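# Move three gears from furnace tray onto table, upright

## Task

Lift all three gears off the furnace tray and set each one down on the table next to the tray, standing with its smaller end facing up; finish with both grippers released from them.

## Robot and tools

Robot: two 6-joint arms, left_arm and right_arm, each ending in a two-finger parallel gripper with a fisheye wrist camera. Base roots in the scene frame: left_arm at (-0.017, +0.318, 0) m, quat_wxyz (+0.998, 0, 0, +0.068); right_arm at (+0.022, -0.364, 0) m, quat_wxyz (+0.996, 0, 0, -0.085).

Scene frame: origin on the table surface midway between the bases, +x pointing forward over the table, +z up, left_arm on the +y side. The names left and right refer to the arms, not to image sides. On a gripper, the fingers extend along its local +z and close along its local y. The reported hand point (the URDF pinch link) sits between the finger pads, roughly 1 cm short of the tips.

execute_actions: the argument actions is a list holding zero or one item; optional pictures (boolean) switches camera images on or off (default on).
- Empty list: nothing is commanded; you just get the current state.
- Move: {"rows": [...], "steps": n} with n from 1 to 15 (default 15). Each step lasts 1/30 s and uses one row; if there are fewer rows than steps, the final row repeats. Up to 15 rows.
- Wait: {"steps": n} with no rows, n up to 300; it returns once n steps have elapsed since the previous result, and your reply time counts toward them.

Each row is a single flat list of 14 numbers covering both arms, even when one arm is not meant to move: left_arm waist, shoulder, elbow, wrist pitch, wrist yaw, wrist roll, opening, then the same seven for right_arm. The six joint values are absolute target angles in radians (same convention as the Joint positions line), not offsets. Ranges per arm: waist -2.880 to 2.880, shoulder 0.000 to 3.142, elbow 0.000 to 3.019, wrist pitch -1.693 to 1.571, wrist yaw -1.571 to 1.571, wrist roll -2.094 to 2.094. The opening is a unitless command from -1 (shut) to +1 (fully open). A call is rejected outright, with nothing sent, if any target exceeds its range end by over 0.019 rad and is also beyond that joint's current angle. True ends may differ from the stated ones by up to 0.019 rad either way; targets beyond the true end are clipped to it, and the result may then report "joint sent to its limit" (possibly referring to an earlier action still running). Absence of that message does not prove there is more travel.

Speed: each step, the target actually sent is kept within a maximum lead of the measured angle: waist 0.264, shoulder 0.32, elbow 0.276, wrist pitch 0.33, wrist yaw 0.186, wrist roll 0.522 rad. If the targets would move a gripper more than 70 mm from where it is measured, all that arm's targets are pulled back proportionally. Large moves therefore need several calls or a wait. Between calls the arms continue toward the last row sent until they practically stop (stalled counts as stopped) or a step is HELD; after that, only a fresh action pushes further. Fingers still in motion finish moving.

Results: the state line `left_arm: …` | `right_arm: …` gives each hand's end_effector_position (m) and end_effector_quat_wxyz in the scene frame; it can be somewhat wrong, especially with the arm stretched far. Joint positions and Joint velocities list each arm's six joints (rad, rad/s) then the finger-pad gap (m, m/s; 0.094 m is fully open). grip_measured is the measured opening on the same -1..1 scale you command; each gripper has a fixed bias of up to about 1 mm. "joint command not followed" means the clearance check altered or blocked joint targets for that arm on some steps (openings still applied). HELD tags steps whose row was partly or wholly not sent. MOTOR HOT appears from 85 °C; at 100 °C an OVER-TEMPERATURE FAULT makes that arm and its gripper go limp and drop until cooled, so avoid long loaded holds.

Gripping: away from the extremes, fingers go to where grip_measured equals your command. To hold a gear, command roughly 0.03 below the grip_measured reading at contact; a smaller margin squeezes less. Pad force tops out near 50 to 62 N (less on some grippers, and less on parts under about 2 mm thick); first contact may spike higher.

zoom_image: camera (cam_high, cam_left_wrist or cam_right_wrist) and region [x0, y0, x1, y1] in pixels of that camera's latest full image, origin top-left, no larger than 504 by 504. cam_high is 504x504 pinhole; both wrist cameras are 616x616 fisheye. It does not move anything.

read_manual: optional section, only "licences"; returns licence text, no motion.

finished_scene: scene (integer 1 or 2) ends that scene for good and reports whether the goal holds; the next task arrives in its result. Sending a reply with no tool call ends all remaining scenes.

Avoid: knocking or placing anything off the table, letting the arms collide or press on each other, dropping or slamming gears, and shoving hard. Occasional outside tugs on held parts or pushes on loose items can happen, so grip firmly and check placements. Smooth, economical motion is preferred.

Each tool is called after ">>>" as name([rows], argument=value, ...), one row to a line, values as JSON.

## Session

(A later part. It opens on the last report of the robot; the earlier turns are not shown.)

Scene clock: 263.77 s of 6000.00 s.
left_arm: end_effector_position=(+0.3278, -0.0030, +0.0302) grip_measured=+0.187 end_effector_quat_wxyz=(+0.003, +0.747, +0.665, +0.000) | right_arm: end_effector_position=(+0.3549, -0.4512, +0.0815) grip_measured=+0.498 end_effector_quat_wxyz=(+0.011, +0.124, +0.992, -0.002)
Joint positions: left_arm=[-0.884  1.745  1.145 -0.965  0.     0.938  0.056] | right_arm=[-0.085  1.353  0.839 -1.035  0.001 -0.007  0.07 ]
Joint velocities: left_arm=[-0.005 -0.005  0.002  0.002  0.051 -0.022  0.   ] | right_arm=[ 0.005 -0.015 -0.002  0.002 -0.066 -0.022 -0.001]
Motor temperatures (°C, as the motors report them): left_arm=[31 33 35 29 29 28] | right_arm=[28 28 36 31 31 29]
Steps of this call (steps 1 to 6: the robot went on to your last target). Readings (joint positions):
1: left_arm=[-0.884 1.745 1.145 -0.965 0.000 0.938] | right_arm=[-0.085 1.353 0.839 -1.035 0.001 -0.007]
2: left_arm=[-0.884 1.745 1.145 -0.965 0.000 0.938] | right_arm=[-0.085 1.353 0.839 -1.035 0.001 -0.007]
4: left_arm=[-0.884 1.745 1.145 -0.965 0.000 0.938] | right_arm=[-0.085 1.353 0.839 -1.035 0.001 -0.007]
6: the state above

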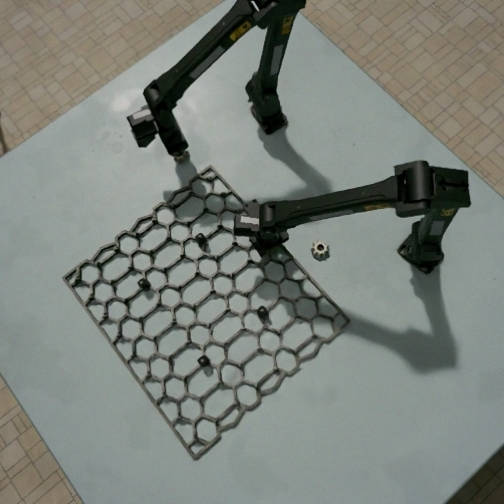

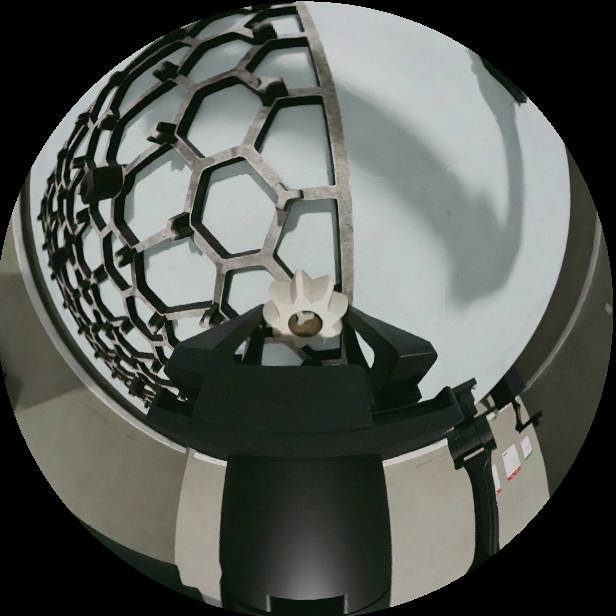

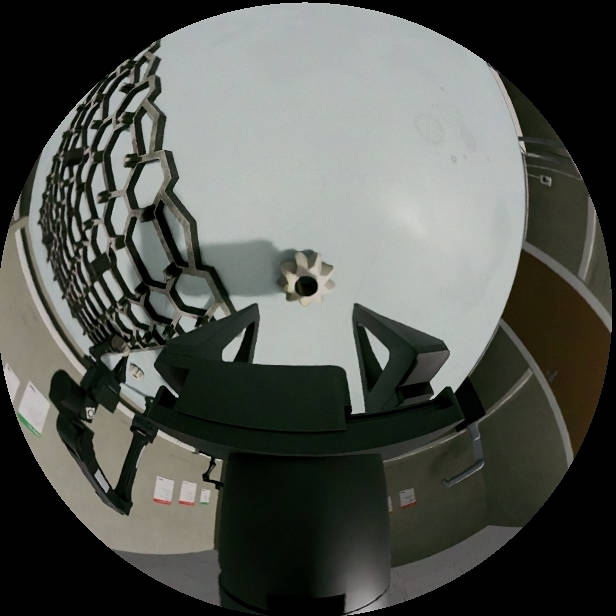

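>>> execute_actions([
  {"rows":[[-0.884,1.745,1.16,-0.963,0,0.95,0.14,-0.083,1.355,0.875,-1.045,0,0,0.5],[-0.884,1.731,1.175,-0.965,0,0.95,0.14,-0.083,1.355,0.875,-1.045,0,0,0.5],[-0.884,1.726,1.181,-0.969,0,0.95,0.14,-0.083,1.355,0.875,-1.045,0,0,0.5],[-0.884,1.721,1.187,-0.976,0,0.95,0.14,-0.083,1.355,0.875,-1.045,0,0,0.5],[-0.884,1.716,1.193,-0.985,0,0.95,0.14,-0.083,1.355,0.875,-1.045,0,0,0.5],[-0.884,1.711,1.199,-0.995,0,0.95,0.14,-0.083,1.355,0.875,-1.045,0,0,0.5],[-0.884,1.706,1.205,-1.005,0,0.95,0.14,-0.083,1.355,0.875,-1.045,0,0,0.5],[-0.884,1.701,1.211,-1.015,0,0.95,0.14,-0.083,1.355,0.875,-1.045,0,0,0.5],[-0.884,1.696,1.217,-1.026,0,0.95,0.14,-0.083,1.355,0.875,-1.045,0,0,0.5],[-0.884,1.691,1.223,-1.037,0,0.95,0.14,-0.083,1.355,0.875,-1.045,0,0,0.5],[-0.884,1.687,1.228,-1.048,0,0.95,0.14,-0.083,1.355,0.875,-1.045,0,0,0.5],[-0.884,1.683,1.233,-1.059,0,0.95,0.14,-0.083,1.355,0.875,-1.045,0,0,0.5],[-0.884,1.68,1.238,-1.07,0,0.95,0.14,-0.083,1.355,0.875,-1.045,0,0,0.5],[-0.887,1.677,1.242,-1.08,0,0.95,0.14,-0.083,1.355,0.875,-1.045,0,0,0.5],[-0.892,1.675,1.245,-1.088,0,0.95,0.14,-0.083,1.355,0.875,-1.045,0,0,0.5]],"steps":15},
], pictures=false)

>>> execute_actions([
  {"rows":[[-0.899,1.675,1.245,-1.088,0,0.95,0.14,-0.083,1.355,0.875,-1.045,0,0,0.5],[-0.909,1.675,1.245,-1.088,0,0.95,0.14,-0.083,1.355,0.875,-1.045,0,0,0.5],[-0.922,1.675,1.245,-1.088,0,0.95,0.14,-0.083,1.355,0.875,-1.045,0,0,0.5],[-0.938,1.675,1.245,-1.088,0,0.95,0.14,-0.083,1.355,0.875,-1.045,0,0,0.5],[-0.957,1.675,1.245,-1.088,0,0.95,0.14,-0.083,1.355,0.875,-1.045,0,0,0.5],[-0.979,1.675,1.245,-1.088,0,0.95,0.14,-0.083,1.355,0.875,-1.045,0,0,0.5],[-1.002,1.675,1.245,-1.088,0,0.95,0.14,-0.083,1.355,0.875,-1.045,0,0,0.5],[-1.025,1.675,1.245,-1.088,0,0.95,0.14,-0.083,1.355,0.875,-1.045,0,0,0.5],[-1.048,1.675,1.245,-1.088,0,0.95,0.14,-0.083,1.355,0.875,-1.045,0,0,0.5],[-1.071,1.675,1.24,-1.088,0,0.95,0.14,-0.083,1.355,0.875,-1.045,0,0,0.5],[-1.094,1.68,1.232,-1.085,0,0.95,0.14,-0.083,1.355,0.875,-1.045,0,0,0.5],[-1.116,1.686,1.223,-1.08,0,0.95,0.14,-0.083,1.355,0.875,-1.045,0,0,0.5],[-1.136,1.692,1.214,-1.073,0,0.95,0.14,-0.083,1.355,0.875,-1.045,0,0,0.5],[-1.153,1.698,1.205,-1.065,0,0.95,0.14,-0.083,1.355,0.875,-1.045,0,0,0.5],[-1.167,1.703,1.197,-1.056,0,0.95,0.14,-0.083,1.355,0.875,-1.045,0,0,0.5]],"steps":15},
], pictures=false)

>>> execute_actions([
  {"rows":[[-1.178,1.708,1.191,-1.047,0,0.95,0.14,-0.083,1.355,0.875,-1.045,0,0,0.5],[-1.186,1.713,1.186,-1.038,0,0.95,0.14,-0.083,1.355,0.875,-1.045,0,0,0.5],[-1.192,1.718,1.181,-1.029,0,0.95,0.14,-0.083,1.355,0.875,-1.045,0,0,0.5],[-1.196,1.723,1.176,-1.02,0,0.95,0.14,-0.083,1.355,0.875,-1.045,0,0,0.5],[-1.198,1.728,1.172,-1.011,0,0.95,0.14,-0.083,1.355,0.875,-1.045,0,0,0.5],[-1.198,1.732,1.168,-1.002,0,0.95,0.14,-0.083,1.355,0.875,-1.045,0,0,0.5],[-1.198,1.736,1.164,-0.994,0,0.95,0.14,-0.083,1.355,0.875,-1.045,0,0,0.5],[-1.198,1.74,1.16,-0.986,0,0.95,0.14,-0.083,1.355,0.875,-1.045,0,0,0.5],[-1.198,1.744,1.157,-0.978,0,0.95,0.14,-0.083,1.355,0.875,-1.045,0,0,0.5],[-1.198,1.747,1.154,-0.971,0,0.95,0.14,-0.083,1.355,0.875,-1.045,0,0,0.5],[-1.198,1.75,1.151,-0.964,0,0.95,0.14,-0.083,1.355,0.875,-1.045,0,0,0.5],[-1.198,1.753,1.148,-0.958,0,0.95,0.14,-0.083,1.355,0.875,-1.045,0,0,0.5],[-1.198,1.756,1.145,-0.952,0,0.95,0.14,-0.083,1.355,0.875,-1.045,0,0,0.5],[-1.198,1.759,1.143,-0.946,0,0.95,0.14,-0.083,1.355,0.875,-1.045,0,0,0.5],[-1.198,1.761,1.141,-0.941,0,0.95,0.14,-0.083,1.355,0.875,-1.045,0,0,0.5]],"steps":15},
], pictures=false)

>>> execute_actions([
  {"rows":[[-1.198,1.763,1.139,-0.937,0,0.95,0.14,-0.083,1.355,0.875,-1.045,0,0,0.5],[-1.198,1.765,1.137,-0.933,0,0.95,0.14,-0.083,1.355,0.875,-1.045,0,0,0.5],[-1.198,1.767,1.135,-0.929,0,0.95,0.14,-0.083,1.355,0.875,-1.045,0,0,0.5],[-1.198,1.769,1.133,-0.926,0,0.95,0.14,-0.083,1.355,0.875,-1.045,0,0,0.5],[-1.198,1.771,1.131,-0.923,0,0.95,0.14,-0.083,1.355,0.875,-1.045,0,0,0.5],[-1.198,1.773,1.13,-0.92,0,0.95,0.14,-0.083,1.355,0.875,-1.045,0,0,0.5]],"steps":13},
])

Scene clock: 304.77 s of 6000.00 s.
left_arm: end_effector_position=(+0.3256, -0.0010, +0.0572) grip_measured=+0.187 end_effector_quat_wxyz=(-0.007, +0.747, +0.665, -0.001) | right_arm: end_effector_position=(+0.3549, -0.4512, +0.0815) grip_measured=+0.498 end_effector_quat_wxyz=(+0.011, +0.124, +0.992, -0.002)
Joint positions: left_arm=[-0.884  1.711  1.182 -1.056  0.     0.938  0.056] | right_arm=[-0.085  1.353  0.839 -1.035  0.001 -0.007  0.07 ]
Joint velocities: left_arm=[-0.005 -0.2    0.11  -0.315 -0.022 -0.037 -0.   ] | right_arm=[-0.005 -0.015  0.007 -0.002 -0.081 -0.022 -0.   ]
Motor temperatures (°C, as the motors report them): left_arm=[31 33 35 29 29 28] | right_arm=[28 28 36 31 31 29]
Steps of this call (steps 1 to 15: the robot went on to your last target; steps 16 to 90: nothing new was sent; then 37.50 s passed at rest; steps 91 to 105: all 15 steps of this action). Readings (joint positions):
91: left_arm=[-0.884 1.745 1.145 -0.965 0.000 0.938] | right_arm=[-0.085 1.353 0.839 -1.035 0.001 -0.007]
92: left_arm=[-0.884 1.745 1.145 -0.965 0.000 0.938] | right_arm=[-0.085 1.353 0.839 -1.035 0.001 -0.007]
94: left_arm=[-0.884 1.745 1.145 -0.965 0.000 0.938] | right_arm=[-0.085 1.353 0.839 -1.035 0.001 -0.007]
98: left_arm=[-0.884 1.743 1.152 -0.978 0.000 0.938] | right_arm=[-0.085 1.353 0.839 -1.035 0.001 -0.007]
105: the state above

Scene clock: 305.27 s of 6000.00 s.
left_arm: end_effector_position=(+0.2375, -0.0773, +0.0706) grip_measured=+0.187 end_effector_quat_wxyz=(-0.000, +0.824, +0.567, +0.000) | right_arm: end_effector_position=(+0.3549, -0.4512, +0.0815) grip_measured=+0.498 end_effector_quat_wxyz=(+0.011, +0.124, +0.992, -0.002)
Joint positions: left_arm=[-1.134  1.69   1.193 -1.074 -0.001  0.938  0.056] | right_arm=[-0.085  1.353  0.839 -1.035  0.001 -0.007  0.07 ]
Joint velocities: left_arm=[-0.767  0.005  0.002  0.071 -0.022  0.007 -0.   ] | right_arm=[-0.005 -0.005  0.032  0.002  0.007 -0.007  0.   ]
Motor temperatures (°C, as the motors report them): left_arm=[31 33 35 29 29 28] | right_arm=[28 28 36 31 31 29]
Steps of this call (steps 1 to 15: all 15 steps of this action). Readings (joint positions):
1: left_arm=[-0.884 1.705 1.185 -1.066 0.000 0.938] | right_arm=[-0.085 1.353 0.839 -1.035 0.001 -0.007]
2: left_arm=[-0.885 1.700 1.187 -1.071 0.000 0.938] | right_arm=[-0.085 1.353 0.839 -1.035 0.001 -0.007]
4: left_arm=[-0.891 1.692 1.190 -1.076 0.000 0.938] | right_arm=[-0.085 1.353 0.839 -1.035 0.001 -0.007]
8: left_arm=[-0.942 1.690 1.193 -1.077 -0.000 0.938] | right_arm=[-0.085 1.353 0.839 -1.035 0.001 -0.007]
15: the state above

Scene clock: 305.77 s of 6000.00 s.
left_arm: end_effector_position=(+0.2063, -0.0940, +0.0275) grip_measured=+0.187 end_effector_quat_wxyz=(-0.001, +0.844, +0.536, -0.000) | right_arm: end_effector_position=(+0.3549, -0.4512, +0.0815) grip_measured=+0.498 end_effector_quat_wxyz=(+0.011, +0.124, +0.992, -0.002)
Joint positions: left_arm=[-1.208  1.747  1.139 -0.964  0.001  0.938  0.056] | right_arm=[-0.085  1.353  0.839 -1.035  0.001 -0.007  0.07 ]
Joint velocities: left_arm=[-0.005  0.122 -0.085  0.168  0.051  0.066  0.   ] | right_arm=[-0.005  0.005  0.007 -0.002 -0.051  0.051 -0.001]
Motor temperatures (°C, as the motors report them): left_arm=[31 33 35 29 29 28] | right_arm=[28 28 36 31 31 29]
Steps of this call (steps 1 to 15: all 15 steps of this action). Readings (joint positions):
1: left_arm=[-1.157 1.690 1.193 -1.070 -0.000 0.938] | right_arm=[-0.085 1.353 0.839 -1.035 0.001 -0.007]
2: left_arm=[-1.176 1.690 1.192 -1.063 0.000 0.938] | right_arm=[-0.085 1.353 0.839 -1.035 0.001 -0.007]
4: left_arm=[-1.202 1.692 1.187 -1.046 0.001 0.938] | right_arm=[-0.085 1.353 0.839 -1.035 0.001 -0.007]
8: left_arm=[-1.209 1.708 1.169 -1.012 0.001 0.938] | right_arm=[-0.085 1.353 0.839 -1.035 0.001 -0.007]
15: the state above

Scene clock: 306.20 s of 6000.00 s.
left_arm: end_effector_position=(+0.2070, -0.0953, +0.0190) grip_measured=+0.187 end_effector_quat_wxyz=(+0.005, +0.844, +0.536, -0.001) | right_arm: end_effector_position=(+0.3549, -0.4512, +0.0815) grip_measured=+0.498 end_effector_quat_wxyz=(+0.011, +0.124, +0.992, -0.002)
Joint positions: left_arm=[-1.208  1.758  1.128 -0.931  0.001  0.938  0.056] | right_arm=[-0.085  1.353  0.839 -1.035  0.001 -0.007  0.07 ]
Joint velocities: left_arm=[ 0.005 -0.015 -0.012 -0.012 -0.022 -0.022  0.   ] | right_arm=[-0.015  0.024 -0.007  0.012  0.007  0.007  0.   ]
Motor temperatures (°C, as the motors report them): left_arm=[31 33 35 29 29 28] | right_arm=[28 28 36 31 31 29]
Steps of this call (steps 1 to 13: all 13 steps of this action). Readings (joint positions):
1: left_arm=[-1.208 1.750 1.137 -0.959 0.001 0.938] | right_arm=[-0.085 1.353 0.839 -1.035 0.001 -0.007]
2: left_arm=[-1.208 1.753 1.134 -0.954 0.001 0.938] | right_arm=[-0.085 1.353 0.839 -1.035 0.001 -0.007]
4: left_arm=[-1.208 1.756 1.131 -0.945 0.001 0.938] | right_arm=[-0.085 1.353 0.839 -1.035 0.001 -0.007]
8: left_arm=[-1.208 1.758 1.128 -0.934 0.001 0.938] | right_arm=[-0.085 1.353 0.839 -1.035 0.001 -0.007]
13: the state above

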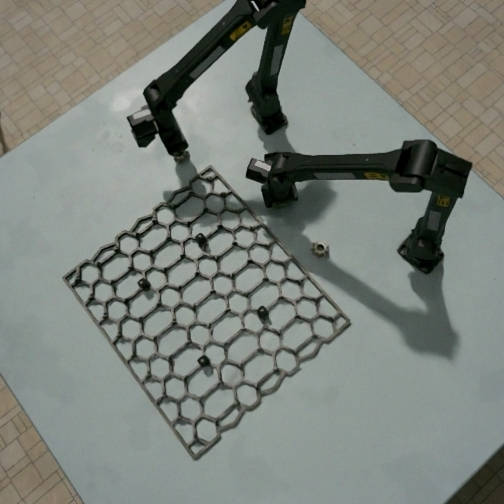

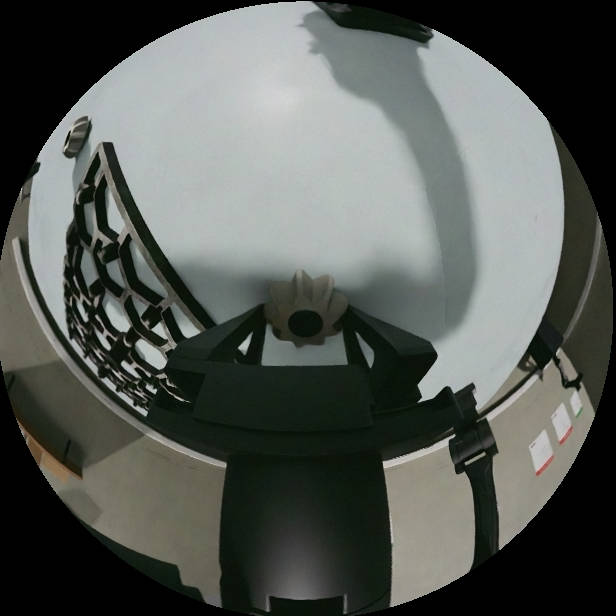

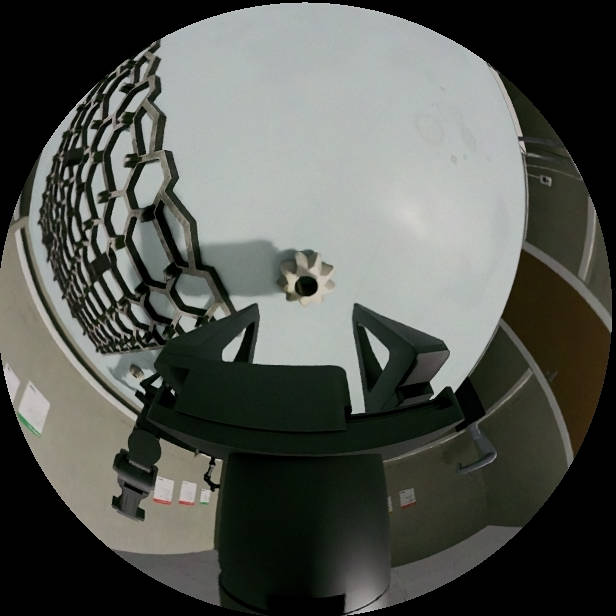

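Needs about 4 mm more, then release and lift.

>>> execute_actions([
  {"rows":[[-1.203,1.778,1.127,-0.92,0,0.95,0.14,-0.083,1.355,0.875,-1.045,0,0,0.5],[-1.203,1.783,1.125,-0.92,0,0.95,0.14,-0.083,1.355,0.875,-1.045,0,0,0.5],[-1.203,1.788,1.123,-0.92,0,0.95,0.14,-0.083,1.355,0.875,-1.045,0,0,0.5],[-1.203,1.792,1.122,-0.92,0,0.95,0.14,-0.083,1.355,0.875,-1.045,0,0,0.5],[-1.203,1.794,1.122,-0.92,0,0.95,0.14,-0.083,1.355,0.875,-1.045,0,0,0.5],[-1.203,1.794,1.122,-0.92,0,0.95,0.14,-0.083,1.355,0.875,-1.045,0,0,0.5],[-1.203,1.794,1.122,-0.92,0,0.95,0.14,-0.083,1.355,0.875,-1.045,0,0,0.5],[-1.203,1.794,1.122,-0.92,0,0.95,0.14,-0.083,1.355,0.875,-1.045,0,0,0.5],[-1.203,1.785,1.122,-0.92,0,0.95,0.19,-0.083,1.355,0.875,-1.045,0,0,0.5],[-1.203,1.778,1.128,-0.922,0,0.95,0.25,-0.083,1.355,0.875,-1.045,0,0,0.5],[-1.203,1.772,1.135,-0.924,0,0.95,0.31,-0.083,1.355,0.875,-1.045,0,0,0.5],[-1.203,1.766,1.143,-0.926,0,0.95,0.37,-0.083,1.355,0.875,-1.045,0,0,0.5],[-1.203,1.76,1.151,-0.929,0,0.95,0.43,-0.083,1.355,0.875,-1.045,0,0,0.5],[-1.203,1.754,1.158,-0.933,0,0.95,0.48,-0.083,1.355,0.875,-1.045,0,0,0.5],[-1.203,1.748,1.165,-0.94,0,0.95,0.48,-0.083,1.355,0.875,-1.045,0,0,0.5]],"steps":15},
], pictures=false)

>>> execute_actions([
  {"rows":[[-1.203,1.742,1.172,-0.95,0,0.95,0.48,-0.083,1.355,0.875,-1.045,0,0,0.5],[-1.203,1.736,1.179,-0.961,0,0.95,0.48,-0.083,1.355,0.875,-1.045,0,0,0.5],[-1.203,1.73,1.186,-0.973,0,0.95,0.48,-0.083,1.355,0.875,-1.045,0,0,0.5],[-1.203,1.724,1.193,-0.985,0,0.95,0.48,-0.083,1.355,0.875,-1.045,0,0,0.5],[-1.203,1.718,1.2,-0.997,0,0.95,0.48,-0.083,1.355,0.875,-1.045,0,0,0.5],[-1.203,1.712,1.206,-1.009,0,0.95,0.48,-0.083,1.355,0.875,-1.045,0,0,0.5],[-1.203,1.706,1.212,-1.021,0,0.95,0.48,-0.083,1.355,0.875,-1.045,0,0,0.5],[-1.203,1.701,1.217,-1.032,0,0.95,0.48,-0.083,1.355,0.875,-1.045,0,0,0.5],[-1.203,1.697,1.221,-1.042,0,0.95,0.48,-0.083,1.355,0.875,-1.045,0,0,0.5],[-1.203,1.694,1.224,-1.05,0,0.95,0.48,-0.083,1.355,0.875,-1.045,0,0,0.5]],"steps":15},
])

Scene clock: 326.73 s of 6000.00 s.
left_arm: end_effector_position=(+0.2065, -0.0944, +0.0153) grip_measured=+0.471 end_effector_quat_wxyz=(+0.001, +0.844, +0.536, -0.000) | right_arm: end_effector_position=(+0.3549, -0.4512, +0.0815) grip_measured=+0.498 end_effector_quat_wxyz=(+0.011, +0.124, +0.992, -0.002)
Joint positions: left_arm=[-1.208  1.765  1.126 -0.929  0.001  0.938  0.069] | right_arm=[-0.085  1.353  0.839 -1.035  0.001 -0.007  0.07 ]
Joint velocities: left_arm=[ 0.005 -0.034 -0.002  0.017 -0.037 -0.051  0.012] | right_arm=[ 0.005  0.015 -0.007 -0.007  0.037 -0.007 -0.001]
Motor temperatures (°C, as the motors report them): left_arm=[31 33 35 29 29 28] | right_arm=[28 28 36 31 31 29]
Steps of this call (steps 1 to 15: the robot went on to your last target; steps 16 to 90: nothing new was sent; then 17.03 s passed at rest; steps 91 to 105: all 15 steps of this action). Readings (joint positions):
91: left_arm=[-1.208 1.758 1.128 -0.931 0.001 0.938] | right_arm=[-0.085 1.353 0.839 -1.035 0.001 -0.007]
92: left_arm=[-1.208 1.759 1.128 -0.931 0.001 0.938] | right_arm=[-0.085 1.353 0.839 -1.035 0.001 -0.007]
94: left_arm=[-1.208 1.762 1.128 -0.931 0.001 0.938] | right_arm=[-0.085 1.353 0.839 -1.035 0.001 -0.007]
98: left_arm=[-1.208 1.766 1.126 -0.929 0.001 0.938] | right_arm=[-0.085 1.353 0.839 -1.035 0.001 -0.007]
105: the state above

Scene clock: 327.23 s of 6000.00 s.
left_arm: end_effector_position=(+0.2109, -0.1024, +0.0704) grip_measured=+0.477 end_effector_quat_wxyz=(+0.018, +0.844, +0.536, -0.002) | right_arm: end_effector_position=(+0.3549, -0.4512, +0.0815) grip_measured=+0.498 end_effector_quat_wxyz=(+0.011, +0.124, +0.992, -0.002)
Joint positions: left_arm=[-1.208  1.689  1.19  -1.037  0.001  0.938  0.069] | right_arm=[-0.085  1.353  0.839 -1.035  0.001 -0.007  0.07 ]
Joint velocities: left_arm=[ 0.015 -0.054  0.037 -0.027  0.051  0.066  0.   ] | right_arm=[-0.005  0.005 -0.022 -0.012 -0.051  0.007 -0.001]
Motor temperatures (°C, as the motors report them): left_arm=[31 33 35 29 29 28] | right_arm=[28 28 36 31 31 29]
Steps of this call (steps 1 to 15: all 15 steps of this action). Readings (joint positions):
1: left_arm=[-1.208 1.764 1.126 -0.932 0.001 0.938] | right_arm=[-0.085 1.353 0.839 -1.035 0.001 -0.007]
2: left_arm=[-1.208 1.762 1.128 -0.937 0.001 0.938] | right_arm=[-0.085 1.353 0.839 -1.035 0.001 -0.007]
4: left_arm=[-1.208 1.755 1.133 -0.955 0.001 0.938] | right_arm=[-0.085 1.353 0.839 -1.035 0.001 -0.007]
8: left_arm=[-1.208 1.732 1.158 -1.001 0.001 0.938] | right_arm=[-0.085 1.353 0.839 -1.035 0.001 -0.007]
15: the state above

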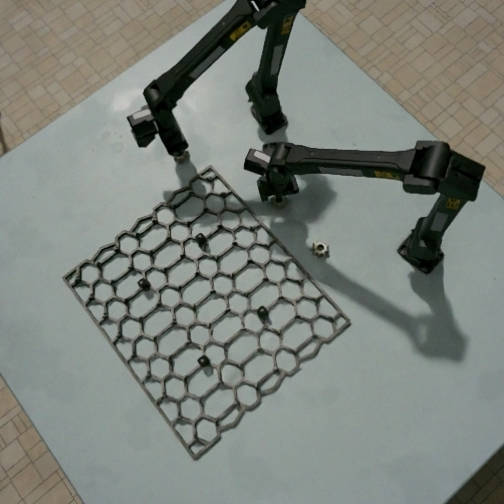

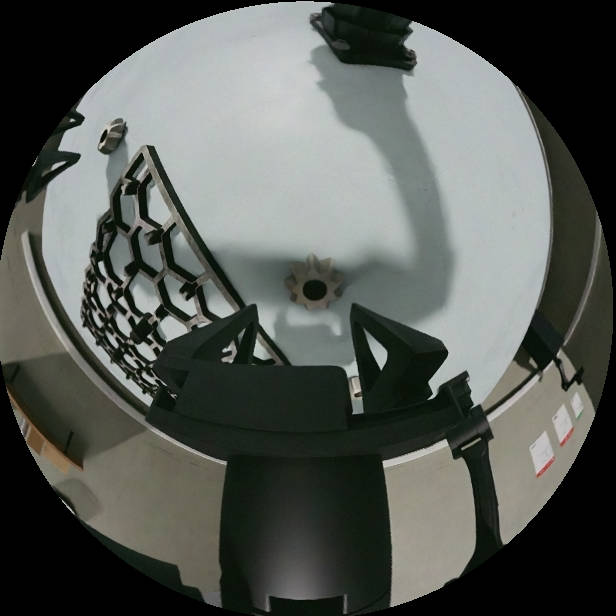

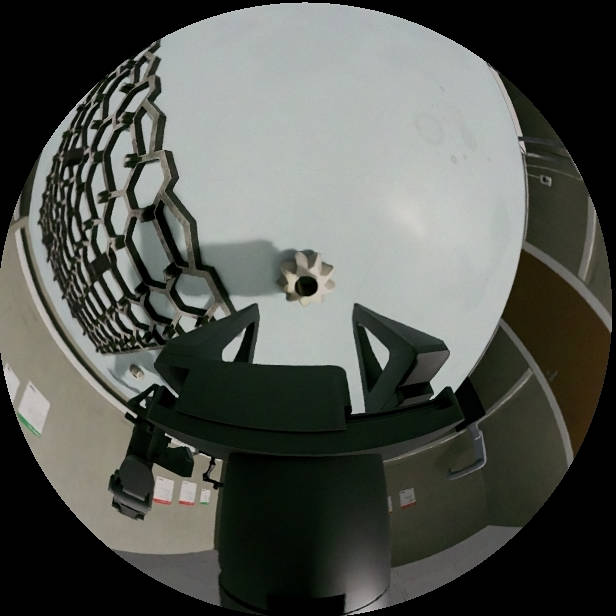

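>>> finished_scene(scene=2)

The scene is finished: the task was done.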